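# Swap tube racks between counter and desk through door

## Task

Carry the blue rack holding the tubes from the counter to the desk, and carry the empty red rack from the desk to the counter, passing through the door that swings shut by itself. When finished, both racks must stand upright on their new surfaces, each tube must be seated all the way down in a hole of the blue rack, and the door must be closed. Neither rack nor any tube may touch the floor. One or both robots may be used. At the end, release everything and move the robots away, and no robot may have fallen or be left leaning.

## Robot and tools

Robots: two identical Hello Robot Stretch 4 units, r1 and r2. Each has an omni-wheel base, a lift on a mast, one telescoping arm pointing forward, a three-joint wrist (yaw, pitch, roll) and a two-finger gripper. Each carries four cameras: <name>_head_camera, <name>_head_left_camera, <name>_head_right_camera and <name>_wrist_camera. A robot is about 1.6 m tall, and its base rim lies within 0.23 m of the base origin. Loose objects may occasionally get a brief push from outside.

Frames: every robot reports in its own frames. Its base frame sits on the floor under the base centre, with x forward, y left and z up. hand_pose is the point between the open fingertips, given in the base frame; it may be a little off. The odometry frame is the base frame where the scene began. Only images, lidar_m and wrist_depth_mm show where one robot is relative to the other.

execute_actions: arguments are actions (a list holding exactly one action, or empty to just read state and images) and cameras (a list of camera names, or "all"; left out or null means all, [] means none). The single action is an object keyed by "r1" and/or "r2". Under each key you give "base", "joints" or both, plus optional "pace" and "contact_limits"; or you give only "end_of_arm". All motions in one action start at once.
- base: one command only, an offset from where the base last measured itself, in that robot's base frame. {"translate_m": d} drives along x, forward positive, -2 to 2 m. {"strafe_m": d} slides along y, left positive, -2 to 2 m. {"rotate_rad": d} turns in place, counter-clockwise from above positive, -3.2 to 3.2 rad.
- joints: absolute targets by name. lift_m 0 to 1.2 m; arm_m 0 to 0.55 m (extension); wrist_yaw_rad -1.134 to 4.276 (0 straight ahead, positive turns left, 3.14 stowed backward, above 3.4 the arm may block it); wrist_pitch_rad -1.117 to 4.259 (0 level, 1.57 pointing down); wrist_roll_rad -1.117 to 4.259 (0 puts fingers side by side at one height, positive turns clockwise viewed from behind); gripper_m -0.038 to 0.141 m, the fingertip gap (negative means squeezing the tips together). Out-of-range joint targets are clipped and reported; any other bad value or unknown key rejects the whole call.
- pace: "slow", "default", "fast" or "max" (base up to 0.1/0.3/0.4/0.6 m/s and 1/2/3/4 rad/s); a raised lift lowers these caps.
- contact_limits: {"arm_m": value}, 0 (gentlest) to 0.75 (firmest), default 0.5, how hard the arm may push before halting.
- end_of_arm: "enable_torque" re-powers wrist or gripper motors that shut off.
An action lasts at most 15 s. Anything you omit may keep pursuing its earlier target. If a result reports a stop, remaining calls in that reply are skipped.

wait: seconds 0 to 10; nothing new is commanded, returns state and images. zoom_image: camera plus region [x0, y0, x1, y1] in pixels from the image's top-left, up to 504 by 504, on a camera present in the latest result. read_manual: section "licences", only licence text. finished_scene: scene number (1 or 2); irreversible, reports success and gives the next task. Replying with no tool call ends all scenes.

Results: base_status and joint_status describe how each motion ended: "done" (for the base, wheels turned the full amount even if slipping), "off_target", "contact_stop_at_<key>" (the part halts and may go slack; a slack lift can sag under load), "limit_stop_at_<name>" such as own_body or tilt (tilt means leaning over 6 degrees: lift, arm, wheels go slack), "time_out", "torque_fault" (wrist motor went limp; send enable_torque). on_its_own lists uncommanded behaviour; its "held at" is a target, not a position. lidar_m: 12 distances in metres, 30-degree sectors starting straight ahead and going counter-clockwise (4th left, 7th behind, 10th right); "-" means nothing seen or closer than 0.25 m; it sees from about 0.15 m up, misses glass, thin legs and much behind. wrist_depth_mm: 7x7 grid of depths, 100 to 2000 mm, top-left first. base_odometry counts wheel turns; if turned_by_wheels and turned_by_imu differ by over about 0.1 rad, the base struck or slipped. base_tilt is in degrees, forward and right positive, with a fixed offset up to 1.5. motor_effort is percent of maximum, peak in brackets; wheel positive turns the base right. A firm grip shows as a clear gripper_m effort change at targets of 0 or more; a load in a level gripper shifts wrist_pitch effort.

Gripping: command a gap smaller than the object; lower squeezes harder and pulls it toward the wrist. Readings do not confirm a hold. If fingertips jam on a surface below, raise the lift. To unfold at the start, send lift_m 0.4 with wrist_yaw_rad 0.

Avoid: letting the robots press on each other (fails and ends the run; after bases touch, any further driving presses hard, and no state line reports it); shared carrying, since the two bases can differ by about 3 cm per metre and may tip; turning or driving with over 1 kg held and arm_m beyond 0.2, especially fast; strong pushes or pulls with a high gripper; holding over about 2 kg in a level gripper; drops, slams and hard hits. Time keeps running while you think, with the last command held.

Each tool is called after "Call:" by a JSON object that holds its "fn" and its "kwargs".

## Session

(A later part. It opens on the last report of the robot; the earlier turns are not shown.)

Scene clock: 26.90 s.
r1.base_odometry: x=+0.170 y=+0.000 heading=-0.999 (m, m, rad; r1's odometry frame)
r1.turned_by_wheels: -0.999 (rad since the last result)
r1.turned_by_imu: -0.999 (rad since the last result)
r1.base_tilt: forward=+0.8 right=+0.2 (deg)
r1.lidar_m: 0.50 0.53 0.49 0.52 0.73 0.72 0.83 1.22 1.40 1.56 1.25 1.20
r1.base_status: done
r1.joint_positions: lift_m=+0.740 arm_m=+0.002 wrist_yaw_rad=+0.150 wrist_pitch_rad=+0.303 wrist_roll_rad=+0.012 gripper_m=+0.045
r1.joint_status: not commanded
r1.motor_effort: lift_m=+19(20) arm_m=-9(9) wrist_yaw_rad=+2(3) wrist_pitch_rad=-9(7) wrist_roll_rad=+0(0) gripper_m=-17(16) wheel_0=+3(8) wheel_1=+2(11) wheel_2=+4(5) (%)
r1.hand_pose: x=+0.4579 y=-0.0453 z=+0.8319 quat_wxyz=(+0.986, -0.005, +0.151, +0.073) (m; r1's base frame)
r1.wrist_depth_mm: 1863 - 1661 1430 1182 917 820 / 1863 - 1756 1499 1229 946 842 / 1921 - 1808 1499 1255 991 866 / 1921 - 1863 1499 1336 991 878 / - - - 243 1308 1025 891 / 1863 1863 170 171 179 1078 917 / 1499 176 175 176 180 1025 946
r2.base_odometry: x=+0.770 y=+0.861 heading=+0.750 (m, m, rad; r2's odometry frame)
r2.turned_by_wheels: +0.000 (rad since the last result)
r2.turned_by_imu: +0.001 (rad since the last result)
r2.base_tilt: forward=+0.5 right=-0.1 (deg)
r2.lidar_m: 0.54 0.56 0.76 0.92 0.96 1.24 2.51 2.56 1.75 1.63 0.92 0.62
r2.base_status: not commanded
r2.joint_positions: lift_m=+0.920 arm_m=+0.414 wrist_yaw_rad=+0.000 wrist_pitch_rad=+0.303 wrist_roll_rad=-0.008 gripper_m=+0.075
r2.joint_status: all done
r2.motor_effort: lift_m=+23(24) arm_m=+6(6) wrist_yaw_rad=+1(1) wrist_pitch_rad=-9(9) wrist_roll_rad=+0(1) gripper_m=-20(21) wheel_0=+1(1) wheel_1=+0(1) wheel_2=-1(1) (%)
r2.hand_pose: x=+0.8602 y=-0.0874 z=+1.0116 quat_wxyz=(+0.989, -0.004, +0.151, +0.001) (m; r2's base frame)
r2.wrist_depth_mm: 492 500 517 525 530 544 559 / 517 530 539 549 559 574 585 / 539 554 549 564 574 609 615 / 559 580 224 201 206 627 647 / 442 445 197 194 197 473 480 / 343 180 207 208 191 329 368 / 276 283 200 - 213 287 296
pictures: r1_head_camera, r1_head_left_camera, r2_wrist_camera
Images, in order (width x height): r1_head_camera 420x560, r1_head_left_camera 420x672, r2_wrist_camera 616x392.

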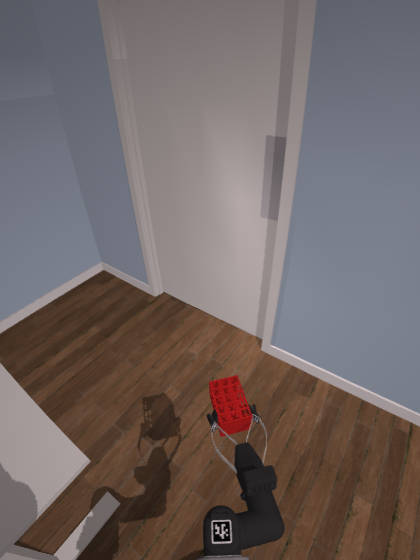

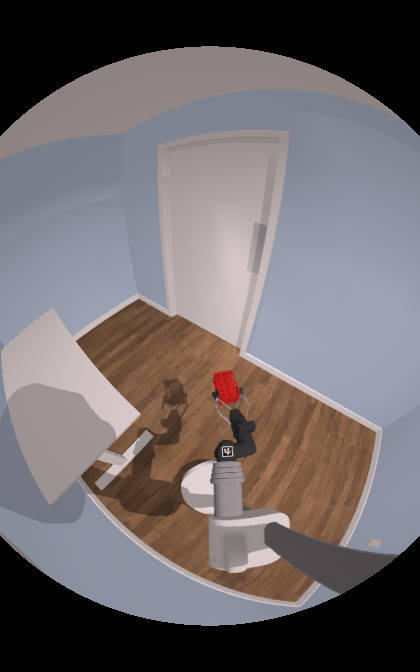

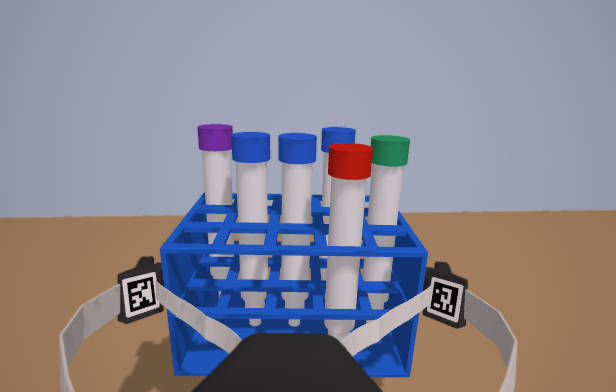

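Call:
{"fn": "execute_actions", "kwargs": {"actions": [{"r1":{"base":{"translate_m":0.75}},"r2":{"base":{"translate_m":-0.2},"joints":{"arm_m":0.0}}}], "cameras": ["r2_wrist_camera"]}}

Call:
{"fn": "execute_actions", "kwargs": {"actions": [{"r1":{"base":{"rotate_rad":2.53},"pace":"slow"},"r2":{"base":{"rotate_rad":-1.51},"pace":"slow"}}], "cameras": ["r1_head_left_camera","r2_head_camera","r2_wrist_camera"]}}

Scene clock: 33.30 s.
r1.base_odometry: x=+0.576 y=-0.630 heading=-0.999 (m, m, rad; r1's odometry frame)
r1.turned_by_wheels: +0.000 (rad since the last result)
r1.turned_by_imu: +0.003 (rad since the last result)
r1.base_tilt: forward=+0.9 right=+0.0 (deg)
r1.lidar_m: 0.51 1.14 1.61 0.71 0.52 0.53 1.43 1.89 1.76 0.83 0.63 0.62
r1.base_status: done
r1.joint_positions: lift_m=+0.740 arm_m=+0.002 wrist_yaw_rad=+0.150 wrist_pitch_rad=+0.303 wrist_roll_rad=+0.012 gripper_m=+0.045
r1.joint_status: not commanded
r1.motor_effort: lift_m=+19(20) arm_m=-9(10) wrist_yaw_rad=+2(1) wrist_pitch_rad=-9(9) wrist_roll_rad=+0(1) gripper_m=-19(17) wheel_0=+2(8) wheel_1=+1(5) wheel_2=-1(10) (%)
r1.hand_pose: x=+0.4579 y=-0.0453 z=+0.8320 quat_wxyz=(+0.986, -0.005, +0.151, +0.073) (m; r1's base frame)
r1.wrist_depth_mm: 1366 946 788 627 521 442 389 / 1430 960 842 647 535 452 402 / 1430 1042 878 676 549 466 404 / 1537 1138 917 668 569 477 415 / 1618 1205 931 243 564 496 424 / 1618 1308 170 171 179 500 439 / 1430 175 175 176 180 484 449
r2.base_odometry: x=+0.623 y=+0.724 heading=+0.750 (m, m, rad; r2's odometry frame)
r2.turned_by_wheels: +0.000 (rad since the last result)
r2.turned_by_imu: +0.004 (rad since the last result)
r2.base_tilt: forward=+0.4 right=-0.1 (deg)
r2.lidar_m: 0.40 0.75 1.01 0.91 0.92 1.21 2.31 2.36 1.68 1.64 1.23 0.41
r2.base_status: done
r2.joint_positions: lift_m=+0.920 arm_m=+0.001 wrist_yaw_rad=+0.000 wrist_pitch_rad=+0.304 wrist_roll_rad=-0.008 gripper_m=+0.075
r2.joint_status: all done
r2.motor_effort: lift_m=+23(24) arm_m=-6(6) wrist_yaw_rad=+2(0) wrist_pitch_rad=-10(9) wrist_roll_rad=+0(1) gripper_m=-23(23) wheel_0=+0(5) wheel_1=+1(5) wheel_2=+0(8) (%)
r2.hand_pose: x=+0.4472 y=-0.0875 z=+1.0115 quat_wxyz=(+0.988, -0.004, +0.151, +0.001) (m; r2's base frame)
r2.wrist_depth_mm: 1008 1042 1042 1060 1078 1118 1118 / 1060 1098 1118 1118 1138 1182 1182 / 1060 1078 842 225 1042 1205 1205 / 621 640 224 201 206 683 699 / 585 597 198 194 197 668 683 / 621 180 207 208 190 691 723 / 661 683 200 - 213 750 778
pictures: r2_wrist_camera
Images, in order (width x height): r2_wrist_camera 616x392.

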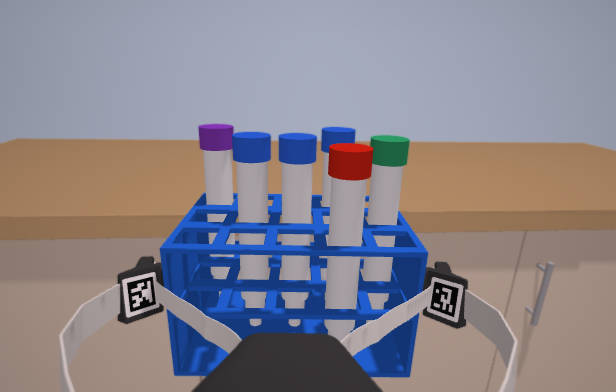

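Scene clock: 37.10 s.
r1.base_odometry: x=+0.576 y=-0.630 heading=+1.531 (m, m, rad; r1's odometry frame)
r1.turned_by_wheels: +2.529 (rad since the last result)
r1.turned_by_imu: +2.533 (rad since the last result)
r1.base_tilt: forward=+0.8 right=+0.2 (deg)
r1.lidar_m: 0.49 1.40 1.93 1.86 0.90 0.66 0.62 0.72 1.05 1.82 0.71 0.52
r1.base_status: done
r1.joint_positions: lift_m=+0.740 arm_m=+0.002 wrist_yaw_rad=+0.150 wrist_pitch_rad=+0.303 wrist_roll_rad=+0.012 gripper_m=+0.045
r1.joint_status: not commanded
r1.motor_effort: lift_m=+19(19) arm_m=-9(10) wrist_yaw_rad=+2(2) wrist_pitch_rad=-8(9) wrist_roll_rad=+0(1) gripper_m=-18(18) wheel_0=-5(8) wheel_1=-4(4) wheel_2=-3(8) (%)
r1.hand_pose: x=+0.4579 y=-0.0453 z=+0.8320 quat_wxyz=(+0.986, -0.005, +0.151, +0.073) (m; r1's base frame)
r1.wrist_depth_mm: 1205 1160 1098 1060 1008 976 931 / 1229 1205 1160 1078 1042 1008 960 / 1281 1229 1160 1138 1098 1042 1025 / 1336 1308 1205 1138 1008 917 891 / 1430 1336 1255 243 585 585 585 / 1464 1430 170 171 179 439 436 / 1430 176 175 176 181 320 349
r2.base_odometry: x=+0.623 y=+0.724 heading=-0.760 (m, m, rad; r2's odometry frame)
r2.turned_by_wheels: -1.510 (rad since the last result)
r2.turned_by_imu: -1.511 (rad since the last result)
r2.base_tilt: forward=+0.5 right=-0.1 (deg)
r2.lidar_m: 0.41 1.16 0.80 0.74 0.81 0.97 0.92 0.95 1.29 2.27 2.39 0.43
r2.base_status: done
r2.joint_positions: lift_m=+0.920 arm_m=+0.001 wrist_yaw_rad=+0.000 wrist_pitch_rad=+0.304 wrist_roll_rad=-0.008 gripper_m=+0.075
r2.joint_status: not commanded
r2.motor_effort: lift_m=+23(23) arm_m=-5(6) wrist_yaw_rad=+1(1) wrist_pitch_rad=-10(9) wrist_roll_rad=+1(1) gripper_m=-17(19) wheel_0=+1(3) wheel_1=+0(5) wheel_2=+1(5) (%)
r2.hand_pose: x=+0.4472 y=-0.0874 z=+1.0115 quat_wxyz=(+0.988, -0.004, +0.151, +0.001) (m; r2's base frame)
r2.wrist_depth_mm: 1255 1281 1255 1281 1308 1281 1336 / 1308 1366 1336 1366 1336 1366 1397 / 1366 1397 1366 1366 1366 1464 1464 / 1464 1499 224 201 206 1537 1576 / 1537 1576 197 195 197 1618 1576 / 1576 180 206 209 191 1661 1708 / 1366 1430 200 - 213 1464 1499
pictures: r1_head_left_camera, r2_head_camera, r2_wrist_camera
Images, in order (width x height): r1_head_left_camera 420x672, r2_head_camera 420x560, r2_wrist_camera 616x392.

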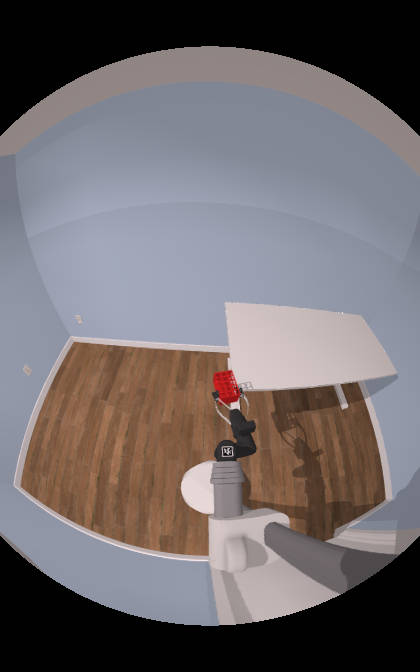

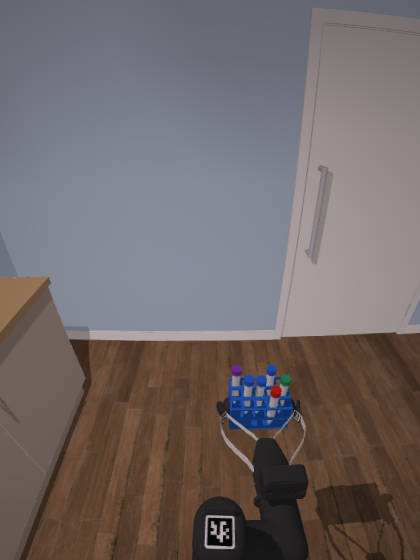

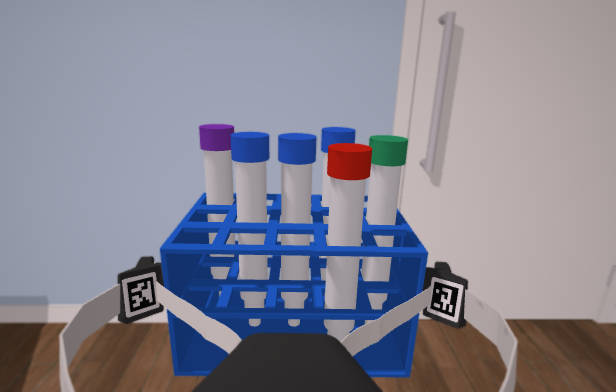

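Call:
{"fn": "execute_actions", "kwargs": {"actions": [{"r1":{"base":{"strafe_m":-0.43},"joints":{"wrist_yaw_rad":0.3}},"r2":{"base":{"translate_m":0.5}}}], "cameras": []}}

Call:
{"fn": "execute_actions", "kwargs": {"actions": [{"r1":{"base":{"translate_m":-0.4}},"r2":{"base":{"rotate_rad":-0.6},"pace":"slow"}}], "cameras": ["r1_head_left_camera","r1_head_right_camera","r2_head_camera"]}}

Scene clock: 40.80 s.
r1.base_odometry: x=+1.006 y=-0.648 heading=+1.531 (m, m, rad; r1's odometry frame)
r1.turned_by_wheels: +0.000 (rad since the last result)
r1.turned_by_imu: +0.001 (rad since the last result)
r1.base_tilt: forward=+0.9 right=+0.1 (deg)
r1.lidar_m: 0.49 0.53 1.96 2.24 0.90 0.72 0.70 0.75 0.96 1.39 0.72 0.52
r1.base_status: done
r1.joint_positions: lift_m=+0.740 arm_m=+0.002 wrist_yaw_rad=+0.300 wrist_pitch_rad=+0.303 wrist_roll_rad=+0.012 gripper_m=+0.045
r1.joint_status: all done
r1.motor_effort: lift_m=+19(19) arm_m=-9(10) wrist_yaw_rad=+2(6) wrist_pitch_rad=-7(8) wrist_roll_rad=+0(1) gripper_m=-14(18) wheel_0=+3(11) wheel_1=+0(12) wheel_2=+0(0) (%)
r1.hand_pose: x=+0.4614 y=-0.0022 z=+0.8320 quat_wxyz=(+0.978, -0.017, +0.150, +0.147) (m; r1's base frame)
r1.wrist_depth_mm: 1366 1229 1160 1078 991 946 891 / 1430 1308 1229 1098 1025 960 904 / 1464 1366 1255 1138 1060 991 931 / 1576 1397 1281 904 891 904 891 / 1661 1430 512 244 591 585 585 / 466 436 170 171 179 436 436 / 1397 176 175 176 180 322 347
r2.base_odometry: x=+0.986 y=+0.380 heading=-0.760 (m, m, rad; r2's odometry frame)
r2.turned_by_wheels: +0.000 (rad since the last result)
r2.turned_by_imu: -0.001 (rad since the last result)
r2.base_tilt: forward=+0.5 right=-0.1 (deg)
r2.lidar_m: 0.40 1.17 0.85 0.76 0.82 1.10 1.42 1.46 1.94 2.25 1.76 0.45
r2.base_status: done
r2.joint_positions: lift_m=+0.920 arm_m=+0.001 wrist_yaw_rad=+0.000 wrist_pitch_rad=+0.304 wrist_roll_rad=-0.008 gripper_m=+0.075
r2.joint_status: not commanded
r2.motor_effort: lift_m=+23(23) arm_m=-5(5) wrist_yaw_rad=+1(1) wrist_pitch_rad=-9(10) wrist_roll_rad=+0(0) gripper_m=-19(19) wheel_0=-1(6) wheel_1=-1(5) wheel_2=+0(9) (%)
r2.hand_pose: x=+0.4471 y=-0.0874 z=+1.0115 quat_wxyz=(+0.988, -0.004, +0.151, +0.001) (m; r2's base frame)
r2.wrist_depth_mm: 831 831 831 842 854 854 854 / 866 866 866 866 904 891 904 / 904 904 891 917 917 931 946 / 960 960 224 203 207 976 1008 / 1008 991 198 194 197 1042 1078 / 1060 180 207 208 191 1060 1138 / 1138 1118 200 - 213 1160 1205
pictures: none
No camera images: the call's "cameras" was empty. Leave "cameras" out to get every camera's image.

Scene clock: 43.63 s.
r1.base_odometry: x=+0.990 y=-1.047 heading=+1.530 (m, m, rad; r1's odometry frame)
r1.turned_by_wheels: +0.000 (rad since the last result)
r1.turned_by_imu: +0.000 (rad since the last result)
r1.base_tilt: forward=+0.9 right=+0.2 (deg)
r1.lidar_m: 0.49 0.92 2.41 0.93 0.42 0.32 0.31 0.33 0.49 1.23 1.28 0.94
r1.base_status: done
r1.joint_positions: lift_m=+0.740 arm_m=+0.002 wrist_yaw_rad=+0.300 wrist_pitch_rad=+0.303 wrist_roll_rad=+0.012 gripper_m=+0.045
r1.joint_status: not commanded
r1.motor_effort: lift_m=+19(19) arm_m=-9(10) wrist_yaw_rad=+2(3) wrist_pitch_rad=-9(9) wrist_roll_rad=+0(0) gripper_m=-20(20) wheel_0=-2(7) wheel_1=-2(8) wheel_2=-1(15) (%)
r1.hand_pose: x=+0.4614 y=-0.0021 z=+0.8320 quat_wxyz=(+0.978, -0.017, +0.150, +0.147) (m; r1's base frame)
r1.wrist_depth_mm: 1921 1661 1618 1464 1366 1281 1205 / 1921 1756 1618 1464 1430 1336 1229 / - 1863 1756 1537 1397 1336 1281 / - 1983 1756 904 904 904 904 / - - 1808 242 691 683 683 / 1808 1863 170 171 180 1537 1397 / 1464 175 175 176 180 1366 1397
r2.base_odometry: x=+0.986 y=+0.380 heading=-1.360 (m, m, rad; r2's odometry frame)
r2.turned_by_wheels: -0.600 (rad since the last result)
r2.turned_by_imu: -0.600 (rad since the last result)
r2.base_tilt: forward=+0.5 right=-0.1 (deg)
r2.lidar_m: 0.42 1.15 1.17 0.85 0.78 0.81 1.05 1.41 1.44 1.84 2.26 0.46
r2.base_status: done
r2.joint_positions: lift_m=+0.920 arm_m=+0.001 wrist_yaw_rad=+0.000 wrist_pitch_rad=+0.304 wrist_roll_rad=-0.008 gripper_m=+0.075
r2.joint_status: not commanded
r2.motor_effort: lift_m=+23(23) arm_m=-5(5) wrist_yaw_rad=+2(1) wrist_pitch_rad=-10(9) wrist_roll_rad=+0(2) gripper_m=-20(22) wheel_0=+1(3) wheel_1=-1(3) wheel_2=+0(5) (%)
r2.hand_pose: x=+0.4471 y=-0.0875 z=+1.0115 quat_wxyz=(+0.988, -0.004, +0.151, +0.001) (m; r2's base frame)
r2.wrist_depth_mm: 778 878 976 1160 1366 1708 1708 / 798 904 1042 1205 1430 1808 1708 / 831 946 226 224 1499 1921 1756 / 866 976 224 202 206 - 1756 / 891 976 198 194 198 - 1808 / 931 180 207 208 191 1661 1756 / 960 1118 200 - 213 1499 1499
pictures: r1_head_left_camera, r1_head_right_camera, r2_head_camera
Images, in order (width x height): r1_head_left_camera 420x672, r1_head_right_camera 420x672, r2_head_camera 420x560.

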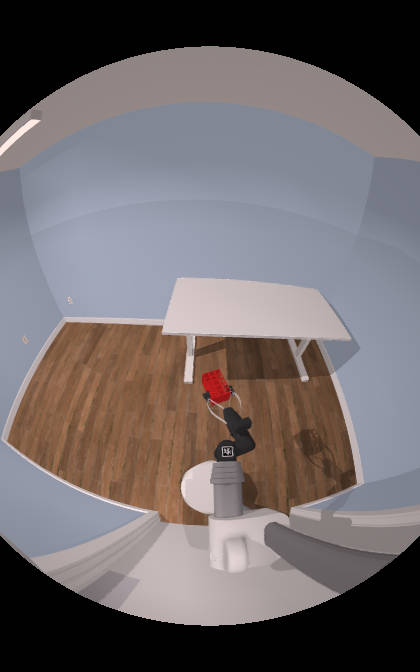

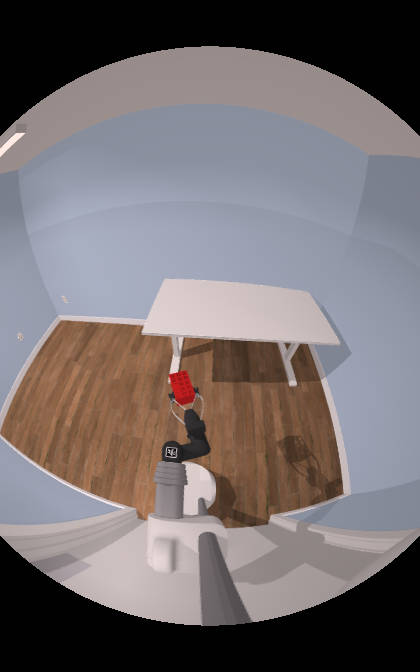

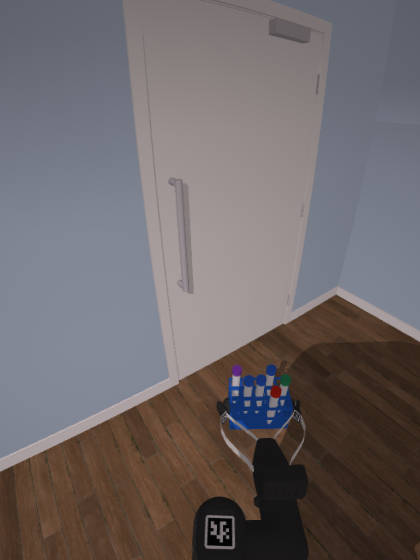

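Push the door slowly backward.

Call:
{"fn": "execute_actions", "kwargs": {"actions": [{"r1":{"base":{"translate_m":-0.5},"pace":"slow"}}], "cameras": ["r1_head_right_camera","r2_head_camera"]}}

Scene clock: 48.57 s.
r1.base_odometry: x=+0.980 y=-1.181 heading=+1.665 (m, m, rad; r1's odometry frame)
r1.turned_by_wheels: +0.134 (rad since the last result)
r1.turned_by_imu: +0.120 (rad since the last result)
r1.base_tilt: forward=+0.8 right=+0.1 (deg)
r1.lidar_m: 0.49 2.06 2.33 0.32 0.25 0.25 - 0.25 0.33 1.37 1.31 1.05
r1.base_status: translate_m contact_stop (by the wheels' count: -0.134 of -0.500)
r1.joint_positions: lift_m=+0.740 arm_m=+0.002 wrist_yaw_rad=+0.300 wrist_pitch_rad=+0.303 wrist_roll_rad=+0.012 gripper_m=+0.045
r1.joint_status: not commanded
r1.on_its_own: the wheels are slack since a contact_stop
r1.motor_effort: lift_m=+18(19) arm_m=-9(10) wrist_yaw_rad=+2(7) wrist_pitch_rad=-8(8) wrist_roll_rad=-1(1) gripper_m=-17(19) wheel_0=+0(23) wheel_1=+0(35) wheel_2=+0(32) (%)
r1.hand_pose: x=+0.4613 y=-0.0022 z=+0.8321 quat_wxyz=(+0.978, -0.017, +0.150, +0.147) (m; r1's base frame)
r1.wrist_depth_mm: - - 1983 1756 1537 1430 1308 / - - 1983 1708 1576 1430 1308 / - - - 1863 1618 1430 1336 / - - - 1160 917 904 891 / - - - 242 1661 1576 1430 / 1808 1863 171 171 180 1618 1464 / 1397 176 175 176 180 1336 1430
r2.base_odometry: x=+0.986 y=+0.380 heading=-1.360 (m, m, rad; r2's odometry frame)
r2.turned_by_wheels: +0.000 (rad since the last result)
r2.turned_by_imu: +0.002 (rad since the last result)
r2.base_tilt: forward=+0.5 right=+0.0 (deg)
r2.lidar_m: 0.42 1.15 1.16 0.87 0.77 0.82 1.03 1.41 1.42 1.84 2.24 0.45
r2.base_status: not commanded
r2.joint_positions: lift_m=+0.920 arm_m=+0.001 wrist_yaw_rad=+0.000 wrist_pitch_rad=+0.304 wrist_roll_rad=-0.008 gripper_m=+0.075
r2.joint_status: not commanded
r2.motor_effort: lift_m=+23(23) arm_m=-5(5) wrist_yaw_rad=+2(1) wrist_pitch_rad=-10(10) wrist_roll_rad=+1(0) gripper_m=-20(20) wheel_0=+1(1) wheel_1=+0(0) wheel_2=+0(0) (%)
r2.hand_pose: x=+0.4471 y=-0.0875 z=+1.0115 quat_wxyz=(+0.988, -0.004, +0.151, +0.001) (m; r2's base frame)
r2.wrist_depth_mm: 778 866 991 1138 1336 1708 1708 / 809 904 1042 1205 1430 1808 1708 / 831 960 946 1160 1499 1863 1756 / 866 976 224 202 206 - 1808 / 891 960 197 194 198 - 1808 / 917 180 207 209 191 1618 1708 / 960 1098 200 - 213 1464 1537
pictures: r1_head_right_camera, r2_head_camera
Images, in order (width x height): r1_head_right_camera 420x672, r2_head_camera 420x560.

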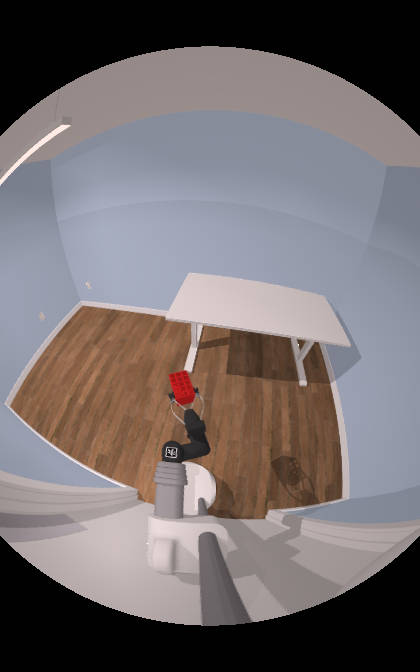

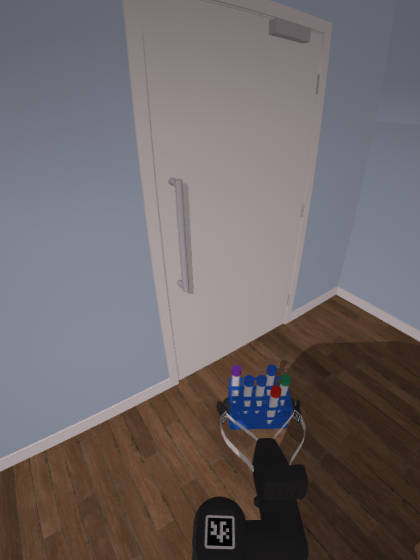

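Call:
{"fn": "execute_actions", "kwargs": {"actions": [{"r1":{"base":{"translate_m":0.06}}}], "cameras": []}}

Call:
{"fn": "execute_actions", "kwargs": {"actions": [{"r1":{"base":{"rotate_rad":-0.125}}}], "cameras": []}}

Call:
{"fn": "execute_actions", "kwargs": {"actions": [{"r1":{"base":{"strafe_m":0.11}}}], "cameras": ["r1_head_left_camera"]}}

Scene clock: 50.87 s.
r1.base_odometry: x=+0.974 y=-1.121 heading=+1.665 (m, m, rad; r1's odometry frame)
r1.turned_by_wheels: +0.001 (rad since the last result)
r1.turned_by_imu: +0.001 (rad since the last result)
r1.base_tilt: forward=+0.9 right=+0.1 (deg)
r1.lidar_m: 0.49 1.97 2.31 0.51 0.34 0.25 0.25 0.26 0.45 1.40 1.25 0.97
r1.base_status: done
r1.joint_positions: lift_m=+0.740 arm_m=+0.002 wrist_yaw_rad=+0.300 wrist_pitch_rad=+0.303 wrist_roll_rad=+0.012 gripper_m=+0.045
r1.joint_status: not commanded
r1.motor_effort: lift_m=+18(18) arm_m=-9(9) wrist_yaw_rad=+3(3) wrist_pitch_rad=-8(8) wrist_roll_rad=+0(0) gripper_m=-19(19) wheel_0=+4(6) wheel_1=+3(3) wheel_2=+0(11) (%)
r1.hand_pose: x=+0.4613 y=-0.0022 z=+0.8321 quat_wxyz=(+0.978, -0.017, +0.150, +0.147) (m; r1's base frame)
r1.wrist_depth_mm: - 1983 1808 1618 1499 1336 1255 / - - 1921 1708 1464 1397 1308 / - - 1863 1708 1576 1397 1336 / - - 1983 1008 891 878 904 / - - - 243 1160 1537 1025 / 1863 1863 170 172 180 1576 1397 / 1464 176 176 176 181 1336 1430
r2.base_odometry: x=+0.986 y=+0.380 heading=-1.360 (m, m, rad; r2's odometry frame)
r2.turned_by_wheels: +0.000 (rad since the last result)
r2.turned_by_imu: +0.001 (rad since the last result)
r2.base_tilt: forward=+0.4 right=-0.1 (deg)
r2.lidar_m: 0.40 1.11 1.18 0.83 0.76 0.81 1.07 1.41 1.44 1.82 2.25 0.39
r2.base_status: not commanded
r2.joint_positions: lift_m=+0.920 arm_m=+0.001 wrist_yaw_rad=+0.000 wrist_pitch_rad=+0.304 wrist_roll_rad=-0.008 gripper_m=+0.075
r2.joint_status: not commanded
r2.motor_effort: lift_m=+23(23) arm_m=-5(5) wrist_yaw_rad=+2(1) wrist_pitch_rad=-10(10) wrist_roll_rad=+0(1) gripper_m=-20(18) wheel_0=+1(1) wheel_1=+0(0) wheel_2=+0(0) (%)
r2.hand_pose: x=+0.4471 y=-0.0875 z=+1.0115 quat_wxyz=(+0.988, -0.004, +0.151, +0.001) (m; r2's base frame)
r2.wrist_depth_mm: 788 866 991 1138 1366 1708 1661 / 809 904 1008 1229 1430 1808 1808 / 842 931 960 1138 1464 1921 1756 / 866 976 224 202 206 - 1756 / 904 960 198 194 198 - 1808 / 917 180 207 208 191 1661 1808 / 946 1118 200 - 213 1430 1464
pictures: none
No camera images: the call's "cameras" was empty. Leave "cameras" out to get every camera's image.

Scene clock: 51.67 s.
r1.base_odometry: x=+0.974 y=-1.121 heading=+1.541 (m, m, rad; r1's odometry frame)
r1.turned_by_wheels: -0.125 (rad since the last result)
r1.turned_by_imu: -0.124 (rad since the last result)
r1.base_tilt: forward=+0.8 right=+0.2 (deg)
r1.lidar_m: 0.49 1.00 2.38 0.69 0.35 0.25 0.25 0.25 0.37 0.88 1.39 1.01
r1.base_status: done
r1.joint_positions: lift_m=+0.740 arm_m=+0.002 wrist_yaw_rad=+0.300 wrist_pitch_rad=+0.303 wrist_roll_rad=+0.012 gripper_m=+0.045
r1.joint_status: not commanded
r1.motor_effort: lift_m=+18(18) arm_m=-9(9) wrist_yaw_rad=+2(1) wrist_pitch_rad=-8(8) wrist_roll_rad=+0(1) gripper_m=-19(17) wheel_0=+3(7) wheel_1=+1(8) wheel_2=+2(5) (%)
r1.hand_pose: x=+0.4613 y=-0.0022 z=+0.8321 quat_wxyz=(+0.978, -0.017, +0.150, +0.147) (m; r1's base frame)
r1.wrist_depth_mm: 1983 1808 1618 1537 1430 1366 1281 / - 1863 1661 1618 1464 1397 1255 / - 1921 1808 1661 1499 1397 1336 / - - 1921 904 904 891 891 / - - 1983 243 1661 1537 1397 / 1921 1863 170 171 180 1661 1499 / 1430 176 175 176 180 1336 1430
r2.base_odometry: x=+0.986 y=+0.380 heading=-1.360 (m, m, rad; r2's odometry frame)
r2.turned_by_wheels: +0.000 (rad since the last result)
r2.turned_by_imu: +0.000 (rad since the last result)
r2.base_tilt: forward=+0.4 right=-0.1 (deg)
r2.lidar_m: 0.41 1.14 1.14 0.87 0.74 0.79 1.05 1.41 1.43 1.84 2.25 0.41
r2.base_status: not commanded
r2.joint_positions: lift_m=+0.920 arm_m=+0.001 wrist_yaw_rad=+0.000 wrist_pitch_rad=+0.304 wrist_roll_rad=-0.008 gripper_m=+0.075
r2.joint_status: not commanded
r2.motor_effort: lift_m=+23(23) arm_m=-5(5) wrist_yaw_rad=+1(2) wrist_pitch_rad=-9(10) wrist_roll_rad=+0(1) gripper_m=-20(22) wheel_0=+0(1) wheel_1=+0(0) wheel_2=+0(0) (%)
r2.hand_pose: x=+0.4471 y=-0.0875 z=+1.0115 quat_wxyz=(+0.988, -0.004, +0.151, +0.001) (m; r2's base frame)
r2.wrist_depth_mm: 778 866 991 1118 1366 1661 1708 / 809 904 1042 1205 1499 1808 1708 / 831 946 960 1138 1499 1921 1708 / 866 960 224 202 206 - 1808 / 904 976 197 194 198 - 1863 / 917 180 207 208 190 1661 1756 / 960 1098 199 - 213 1430 1464
pictures: none
No camera images: the call's "cameras" was empty. Leave "cameras" out to get every camera's image.

Scene clock: 53.20 s.
r1.base_odometry: x=+0.864 y=-1.118 heading=+1.541 (m, m, rad; r1's odometry frame)
r1.turned_by_wheels: +0.000 (rad since the last result)
r1.turned_by_imu: +0.001 (rad since the last result)
r1.base_tilt: forward=+0.9 right=+0.0 (deg)
r1.lidar_m: 0.49 1.91 2.27 0.69 0.30 0.25 0.25 0.26 0.36 0.80 1.40 1.01
r1.base_status: done
r1.joint_positions: lift_m=+0.740 arm_m=+0.002 wrist_yaw_rad=+0.300 wrist_pitch_rad=+0.303 wrist_roll_rad=+0.012 gripper_m=+0.045
r1.joint_status: not commanded
r1.motor_effort: lift_m=+18(18) arm_m=-9(9) wrist_yaw_rad=+2(1) wrist_pitch_rad=-9(8) wrist_roll_rad=+0(0) gripper_m=-16(17) wheel_0=-3(12) wheel_1=+1(8) wheel_2=+0(1) (%)
r1.hand_pose: x=+0.4613 y=-0.0021 z=+0.8321 quat_wxyz=(+0.978, -0.017, +0.150, +0.147) (m; r1's base frame)
r1.wrist_depth_mm: - 1808 1661 1499 1464 1366 1308 / - 1863 1708 1576 1499 1397 1336 / - 1983 1863 1661 1537 1430 1308 / - - 1921 917 904 904 904 / - - 1921 242 1537 1576 1397 / 1808 1808 170 171 179 1576 1499 / 1397 176 175 176 180 1366 1464
r2.base_odometry: x=+0.986 y=+0.380 heading=-1.360 (m, m, rad; r2's odometry frame)
r2.turned_by_wheels: +0.000 (rad since the last result)
r2.turned_by_imu: +0.001 (rad since the last result)
r2.base_tilt: forward=+0.4 right=-0.1 (deg)
r2.lidar_m: 0.39 1.15 1.17 0.88 0.79 0.81 1.02 1.39 1.42 1.85 2.25 0.43
r2.base_status: not commanded
r2.joint_positions: lift_m=+0.920 arm_m=+0.001 wrist_yaw_rad=+0.000 wrist_pitch_rad=+0.304 wrist_roll_rad=-0.008 gripper_m=+0.075
r2.joint_status: not commanded
r2.motor_effort: lift_m=+23(23) arm_m=-5(5) wrist_yaw_rad=+1(2) wrist_pitch_rad=-10(10) wrist_roll_rad=+1(1) gripper_m=-21(21) wheel_0=+1(1) wheel_1=+0(0) wheel_2=+0(0) (%)
r2.hand_pose: x=+0.4471 y=-0.0875 z=+1.0115 quat_wxyz=(+0.988, -0.004, +0.151, +0.001) (m; r2's base frame)
r2.wrist_depth_mm: 788 866 991 1160 1366 1661 1661 / 798 904 1008 1229 1430 1808 1708 / 831 931 960 1160 1499 1921 1756 / 866 976 224 201 206 - 1756 / 891 991 197 195 198 - 1808 / 917 180 206 209 191 1618 1756 / 960 1118 200 - 212 1464 1464
pictures: r1_head_left_camera
Images, in order (width x height): r1_head_left_camera 420x672.

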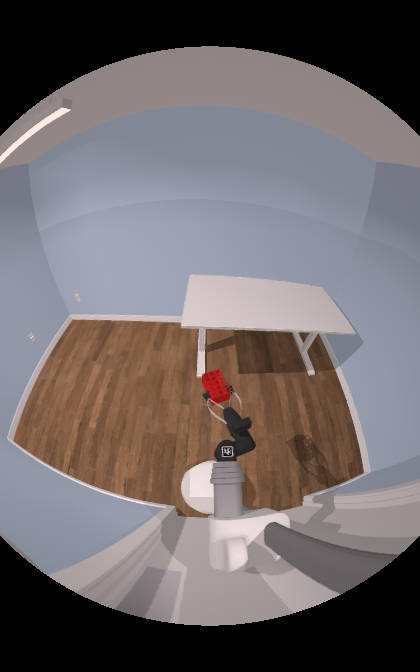

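Call:
{"fn": "execute_actions", "kwargs": {"actions": [{"r1":{"base":{"translate_m":-0.4},"pace":"slow"}}], "cameras": ["r1_head_left_camera","r2_head_camera"]}}

Scene clock: 58.93 s.
r1.base_odometry: x=+0.852 y=-1.517 heading=+1.541 (m, m, rad; r1's odometry frame)
r1.turned_by_wheels: +0.001 (rad since the last result)
r1.turned_by_imu: -0.103 (rad since the last result)
r1.base_tilt: forward=+1.0 right=+0.1 (deg)
r1.lidar_m: 0.50 2.22 0.25 0.56 1.62 0.25 0.25 - 0.25 0.27 0.76 1.45
r1.base_status: done
r1.joint_positions: lift_m=+0.740 arm_m=+0.002 wrist_yaw_rad=+0.300 wrist_pitch_rad=+0.303 wrist_roll_rad=+0.012 gripper_m=+0.045
r1.joint_status: not commanded
r1.motor_effort: lift_m=+18(18) arm_m=-9(9) wrist_yaw_rad=+2(3) wrist_pitch_rad=-8(9) wrist_roll_rad=+0(0) gripper_m=-18(19) wheel_0=+2(16) wheel_1=-7(28) wheel_2=+12(28) (%)
r1.hand_pose: x=+0.4613 y=-0.0021 z=+0.8321 quat_wxyz=(+0.978, -0.017, +0.150, +0.147) (m; r1's base frame)
r1.wrist_depth_mm: - - 1983 1921 1756 1708 1618 / - - - 1983 1921 1756 1708 / - - - - 1808 1756 1756 / - - - 1499 1983 1921 1863 / - - - 243 - 1983 1863 / 1863 1863 170 172 179 1756 1808 / 1464 176 175 176 181 1336 1430
r2.base_odometry: x=+0.986 y=+0.380 heading=-1.360 (m, m, rad; r2's odometry frame)
r2.turned_by_wheels: +0.000 (rad since the last result)
r2.turned_by_imu: +0.002 (rad since the last result)
r2.base_tilt: forward=+0.5 right=-0.1 (deg)
r2.lidar_m: 0.40 1.14 1.16 0.84 0.77 0.81 1.05 1.40 1.42 1.83 2.27 0.44
r2.base_status: not commanded
r2.joint_positions: lift_m=+0.920 arm_m=+0.001 wrist_yaw_rad=+0.000 wrist_pitch_rad=+0.304 wrist_roll_rad=-0.008 gripper_m=+0.075
r2.joint_status: not commanded
r2.motor_effort: lift_m=+23(23) arm_m=-5(5) wrist_yaw_rad=+1(1) wrist_pitch_rad=-9(9) wrist_roll_rad=+0(1) gripper_m=-19(18) wheel_0=+1(1) wheel_1=+0(1) wheel_2=+0(0) (%)
r2.hand_pose: x=+0.4471 y=-0.0875 z=+1.0115 quat_wxyz=(+0.988, -0.004, +0.151, +0.001) (m; r2's base frame)
r2.wrist_depth_mm: 778 878 - 715 1182 1661 1708 / 809 904 - 759 1308 1808 1661 / 820 931 741 732 1281 1863 1708 / 866 960 224 202 206 - 1808 / 891 976 197 193 198 - 1756 / 917 180 207 207 191 1661 1756 / 946 1098 200 - 213 1430 1499
pictures: r1_head_left_camera, r2_head_camera
Images, in order (width x height): r1_head_left_camera 420x672, r2_head_camera 420x560.

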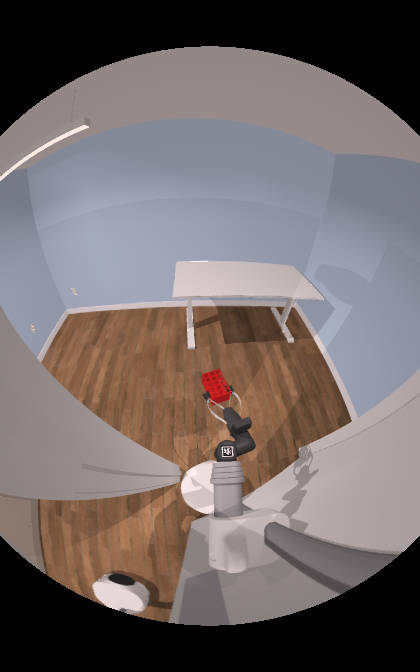

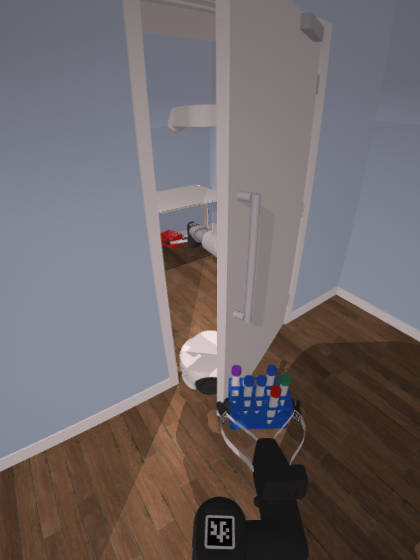

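Call:
{"fn": "execute_actions", "kwargs": {"actions": [{"r1":{"base":{"translate_m":-0.3},"pace":"slow"},"r2":{"base":{"translate_m":-0.2}}}], "cameras": ["r1_head_left_camera","r2_head_camera"]}}

Call:
{"fn": "execute_actions", "kwargs": {"actions": [{"r1":{"base":{"strafe_m":-0.3},"pace":"slow"}}], "cameras": ["r1_head_left_camera","r2_head_camera"]}}

Scene clock: 63.67 s.
r1.base_odometry: x=+0.843 y=-1.816 heading=+1.541 (m, m, rad; r1's odometry frame)
r1.turned_by_wheels: +0.000 (rad since the last result)
r1.turned_by_imu: -0.137 (rad since the last result)
r1.base_tilt: forward=+0.9 right=+0.2 (deg)
r1.lidar_m: 0.48 0.28 0.35 0.66 1.48 0.80 2.32 - - 0.25 0.40 1.85
r1.base_status: done
r1.joint_positions: lift_m=+0.740 arm_m=+0.002 wrist_yaw_rad=+0.300 wrist_pitch_rad=+0.303 wrist_roll_rad=+0.012 gripper_m=+0.045
r1.joint_status: not commanded
r1.motor_effort: lift_m=+18(18) arm_m=-9(9) wrist_yaw_rad=+3(7) wrist_pitch_rad=-8(8) wrist_roll_rad=+0(1) gripper_m=-17(19) wheel_0=-2(33) wheel_1=-13(21) wheel_2=+14(25) (%)
r1.hand_pose: x=+0.4613 y=-0.0022 z=+0.8320 quat_wxyz=(+0.978, -0.017, +0.150, +0.147) (m; r1's base frame)
r1.wrist_depth_mm: - - - - - - 1983 / - - - - - - - / - - - 1983 1983 1863 1921 / - - - - - - - / - - - 242 - - - / 1808 1808 170 172 180 1756 1808 / 1430 176 175 175 180 1336 1430
r2.base_odometry: x=+0.944 y=+0.576 heading=-1.360 (m, m, rad; r2's odometry frame)
r2.turned_by_wheels: +0.000 (rad since the last result)
r2.turned_by_imu: +0.003 (rad since the last result)
r2.base_tilt: forward=+0.4 right=+0.0 (deg)
r2.lidar_m: 0.39 1.29 1.37 0.71 0.66 0.68 0.87 1.26 1.27 1.62 2.37 0.43
r2.base_status: done
r2.joint_positions: lift_m=+0.920 arm_m=+0.001 wrist_yaw_rad=+0.000 wrist_pitch_rad=+0.304 wrist_roll_rad=-0.008 gripper_m=+0.075
r2.joint_status: not commanded
r2.motor_effort: lift_m=+23(23) arm_m=-6(6) wrist_yaw_rad=+1(1) wrist_pitch_rad=-9(9) wrist_roll_rad=+0(0) gripper_m=-19(17) wheel_0=+1(9) wheel_1=+1(2) wheel_2=+0(9) (%)
r2.hand_pose: x=+0.4471 y=-0.0874 z=+1.0116 quat_wxyz=(+0.988, -0.004, +0.151, +0.001) (m; r2's base frame)
r2.wrist_depth_mm: 891 1025 - - 904 1921 1756 / 931 1042 - 917 1042 - 1808 / 960 1078 1060 226 917 - 1808 / 991 1138 224 202 207 - 1921 / 1042 1138 197 194 198 - 1921 / 1060 180 208 208 191 1618 1808 / 1098 1281 200 - 213 1430 1499
pictures: r1_head_left_camera, r2_head_camera
Images, in order (width x height): r1_head_left_camera 420x672, r2_head_camera 420x560.

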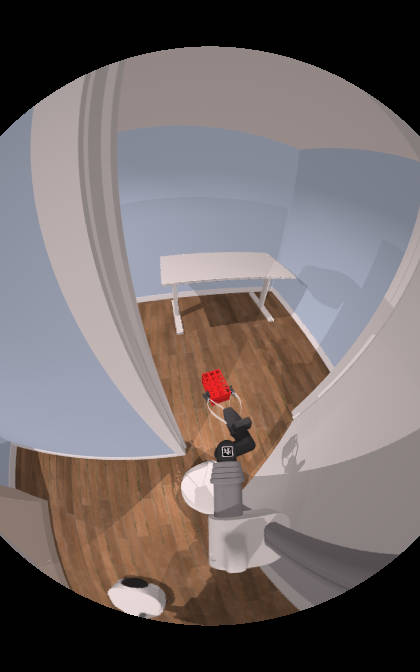

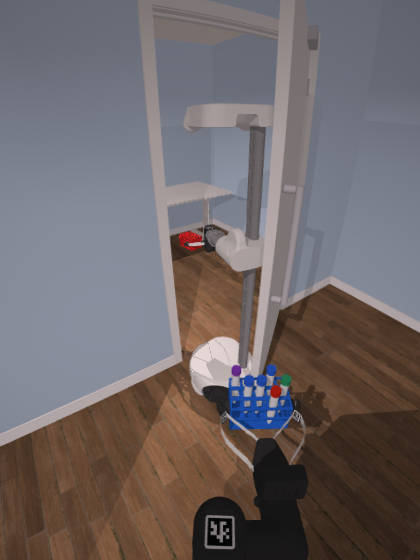

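Scene clock: 67.80 s.
r1.base_odometry: x=+1.142 y=-1.825 heading=+1.541 (m, m, rad; r1's odometry frame)
r1.turned_by_wheels: +0.000 (rad since the last result)
r1.turned_by_imu: +0.001 (rad since the last result)
r1.base_tilt: forward=+0.9 right=+0.0 (deg)
r1.lidar_m: 0.48 1.66 0.52 0.77 1.77 0.94 0.35 0.25 - 0.25 0.25 0.62
r1.base_status: done
r1.joint_positions: lift_m=+0.740 arm_m=+0.002 wrist_yaw_rad=+0.300 wrist_pitch_rad=+0.303 wrist_roll_rad=+0.012 gripper_m=+0.045
r1.joint_status: not commanded
r1.motor_effort: lift_m=+19(18) arm_m=-9(9) wrist_yaw_rad=+3(2) wrist_pitch_rad=-9(7) wrist_roll_rad=+0(1) gripper_m=-16(18) wheel_0=+11(16) wheel_1=-17(24) wheel_2=+10(13) (%)
r1.hand_pose: x=+0.4613 y=-0.0022 z=+0.8320 quat_wxyz=(+0.978, -0.017, +0.150, +0.147) (m; r1's base frame)
r1.wrist_depth_mm: - - - - - - - / - - - - - - - / - - - 1921 1921 1921 1983 / - - - - - - - / - - - 242 - - - / 1863 1863 170 171 179 1808 1808 / 1464 176 176 176 180 1336 1397
r2.base_odometry: x=+0.944 y=+0.576 heading=-1.360 (m, m, rad; r2's odometry frame)
r2.turned_by_wheels: +0.000 (rad since the last result)
r2.turned_by_imu: +0.002 (rad since the last result)
r2.base_tilt: forward=+0.4 right=-0.1 (deg)
r2.lidar_m: 0.41 1.30 1.31 0.71 0.64 0.69 0.90 1.25 1.28 1.65 2.36 0.45
r2.base_status: not commanded
r2.joint_positions: lift_m=+0.920 arm_m=+0.001 wrist_yaw_rad=+0.000 wrist_pitch_rad=+0.304 wrist_roll_rad=-0.008 gripper_m=+0.075
r2.joint_status: not commanded
r2.motor_effort: lift_m=+23(23) arm_m=-5(5) wrist_yaw_rad=+1(1) wrist_pitch_rad=-10(9) wrist_roll_rad=+1(0) gripper_m=-18(19) wheel_0=+0(1) wheel_1=+1(1) wheel_2=+1(0) (%)
r2.hand_pose: x=+0.4471 y=-0.0874 z=+1.0116 quat_wxyz=(+0.988, -0.004, +0.151, +0.001) (m; r2's base frame)
r2.wrist_depth_mm: 904 1008 - - 1618 854 1708 / 946 1042 - - 1042 842 1756 / 976 1078 1160 1182 960 866 1863 / 991 1138 224 202 208 891 1863 / 1042 1118 197 194 198 1025 1921 / 1042 180 207 208 191 917 1863 / 1098 1281 200 - 212 1397 1499
pictures: r1_head_left_camera, r2_head_camera
Images, in order (width x height): r1_head_left_camera 420x672, r2_head_camera 420x560.

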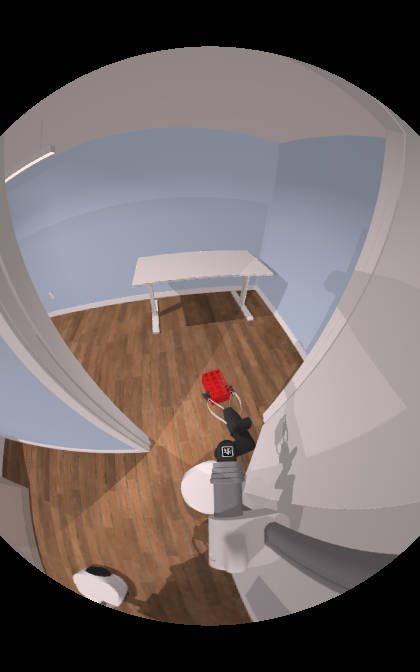

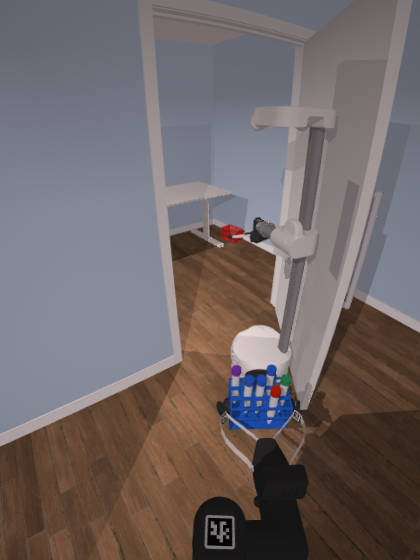

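Call:
{"fn": "execute_actions", "kwargs": {"actions": [{"r1":{"base":{"rotate_rad":0.5},"joints":{"wrist_yaw_rad":0.1},"pace":"slow"}}], "cameras": []}}

Call:
{"fn": "execute_actions", "kwargs": {"actions": [{"r1":{"base":{"translate_m":-0.35},"pace":"slow"}}], "cameras": ["r1_head_left_camera","r1_head_right_camera","r2_head_camera"]}}

Scene clock: 69.80 s.
r1.base_odometry: x=+1.141 y=-1.825 heading=+2.040 (m, m, rad; r1's odometry frame)
r1.turned_by_wheels: +0.499 (rad since the last result)
r1.turned_by_imu: +0.503 (rad since the last result)
r1.base_tilt: forward=+0.9 right=+0.0 (deg)
r1.lidar_m: 0.51 0.52 0.78 1.73 0.93 0.32 0.25 - 0.25 0.25 0.57 1.66
r1.base_status: done
r1.joint_positions: lift_m=+0.740 arm_m=+0.002 wrist_yaw_rad=+0.100 wrist_pitch_rad=+0.303 wrist_roll_rad=+0.012 gripper_m=+0.045
r1.joint_status: all done
r1.motor_effort: lift_m=+18(18) arm_m=-9(9) wrist_yaw_rad=+2(1) wrist_pitch_rad=-8(8) wrist_roll_rad=-1(0) gripper_m=-17(16) wheel_0=-2(6) wheel_1=-18(19) wheel_2=+2(10) (%)
r1.hand_pose: x=+0.4551 y=-0.0595 z=+0.8320 quat_wxyz=(+0.987, -0.002, +0.151, +0.049) (m; r1's base frame)
r1.wrist_depth_mm: - - - - - 1921 1808 / - - - - - - 1863 / - - - - 1921 1983 1983 / - - - - - - 1921 / - - - 244 - - - / 1863 1808 169 171 179 1808 1863 / 1397 176 175 176 180 1397 1397
r2.base_odometry: x=+0.944 y=+0.576 heading=-1.360 (m, m, rad; r2's odometry frame)
r2.turned_by_wheels: +0.000 (rad since the last result)
r2.turned_by_imu: +0.001 (rad since the last result)
r2.base_tilt: forward=+0.4 right=-0.1 (deg)
r2.lidar_m: 0.40 1.31 1.34 0.73 0.68 0.69 0.86 1.23 1.26 1.65 2.38 0.46
r2.base_status: not commanded
r2.joint_positions: lift_m=+0.920 arm_m=+0.001 wrist_yaw_rad=+0.000 wrist_pitch_rad=+0.304 wrist_roll_rad=-0.008 gripper_m=+0.075
r2.joint_status: not commanded
r2.motor_effort: lift_m=+23(23) arm_m=-5(5) wrist_yaw_rad=+1(2) wrist_pitch_rad=-10(10) wrist_roll_rad=+0(0) gripper_m=-19(21) wheel_0=+1(0) wheel_1=+1(1) wheel_2=+0(0) (%)
r2.hand_pose: x=+0.4471 y=-0.0874 z=+1.0116 quat_wxyz=(+0.988, -0.004, +0.151, +0.001) (m; r2's base frame)
r2.wrist_depth_mm: 891 1008 - - 1661 831 1708 / 931 1042 - - 1078 809 1756 / 960 1078 1118 1118 1042 866 1863 / 991 1138 224 202 206 891 1863 / 1042 1138 197 195 198 1025 1921 / 1042 180 207 208 191 904 1863 / 1098 1308 200 - 213 1397 1499
pictures: none
No camera images: the call's "cameras" was empty. Leave "cameras" out to get every camera's image.

Scene clock: 74.57 s.
r1.base_odometry: x=+1.299 y=-2.136 heading=+2.040 (m, m, rad; r1's odometry frame)
r1.turned_by_wheels: +0.000 (rad since the last result)
r1.turned_by_imu: -0.013 (rad since the last result)
r1.base_tilt: forward=+0.8 right=+0.1 (deg)
r1.lidar_m: 0.51 0.78 1.36 0.78 0.85 1.97 0.28 0.25 - 0.25 0.34 1.94
r1.base_status: done
r1.joint_positions: lift_m=+0.740 arm_m=+0.001 wrist_yaw_rad=+0.100 wrist_pitch_rad=+0.303 wrist_roll_rad=+0.012 gripper_m=+0.045
r1.joint_status: not commanded
r1.motor_effort: lift_m=+17(19) arm_m=-8(9) wrist_yaw_rad=+2(7) wrist_pitch_rad=-8(8) wrist_roll_rad=+0(0) gripper_m=-20(19) wheel_0=-2(10) wheel_1=-11(21) wheel_2=+12(33) (%)
r1.hand_pose: x=+0.4550 y=-0.0595 z=+0.8322 quat_wxyz=(+0.987, -0.002, +0.151, +0.049) (m; r1's base frame)
r1.wrist_depth_mm: 504 574 - - - - - / 521 574 - - - - - / 559 574 - - - - - / 585 591 - - - - - / 627 615 - 243 - - - / 661 603 170 170 179 1808 1808 / 699 176 175 176 180 1308 1430
r2.base_odometry: x=+0.944 y=+0.576 heading=-1.360 (m, m, rad; r2's odometry frame)
r2.turned_by_wheels: +0.000 (rad since the last result)
r2.turned_by_imu: +0.002 (rad since the last result)
r2.base_tilt: forward=+0.5 right=-0.1 (deg)
r2.lidar_m: 0.42 1.33 1.35 0.71 0.67 0.68 0.85 1.24 1.29 1.64 2.35 0.42
r2.base_status: not commanded
r2.joint_positions: lift_m=+0.920 arm_m=+0.001 wrist_yaw_rad=+0.000 wrist_pitch_rad=+0.304 wrist_roll_rad=-0.008 gripper_m=+0.075
r2.joint_status: not commanded
r2.motor_effort: lift_m=+23(23) arm_m=-5(5) wrist_yaw_rad=+1(1) wrist_pitch_rad=-9(10) wrist_roll_rad=+0(0) gripper_m=-23(20) wheel_0=+1(0) wheel_1=+1(1) wheel_2=+1(1) (%)
r2.hand_pose: x=+0.4471 y=-0.0874 z=+1.0116 quat_wxyz=(+0.988, -0.004, +0.151, +0.001) (m; r2's base frame)
r2.wrist_depth_mm: 904 1008 - - 1661 1160 842 / 917 1042 - - 1661 1118 820 / 960 1098 1118 1205 976 917 854 / 991 1138 224 201 207 1060 931 / 1025 1138 198 194 198 1060 976 / 1042 180 207 208 191 1025 1708 / 1098 1281 200 - 213 1138 1430
pictures: r1_head_left_camera, r1_head_right_camera, r2_head_camera
Images, in order (width x height): r1_head_left_camera 420x672, r1_head_right_camera 420x672, r2_head_camera 420x560.

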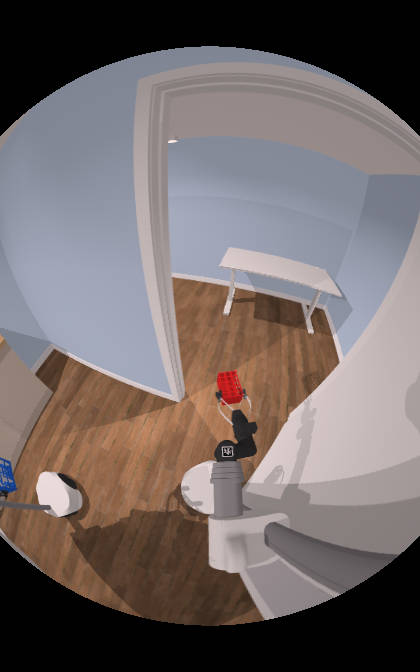

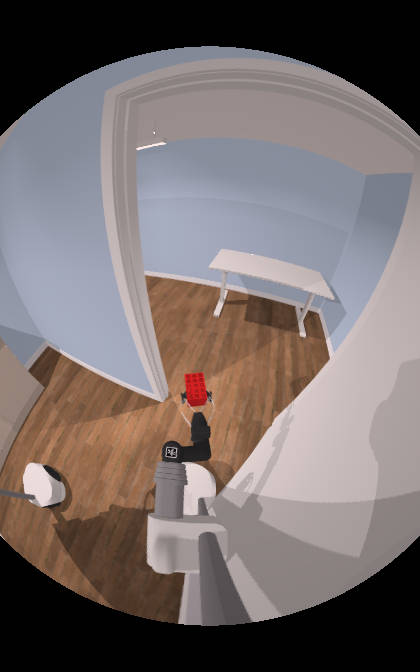

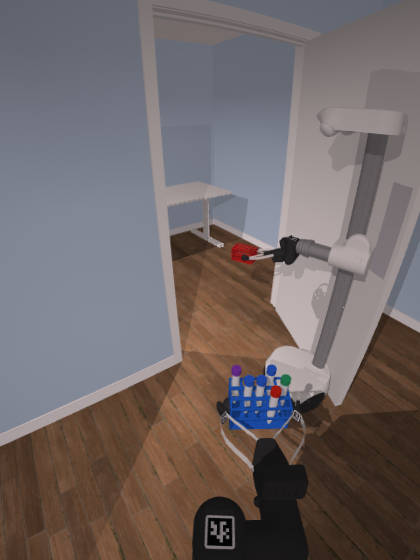

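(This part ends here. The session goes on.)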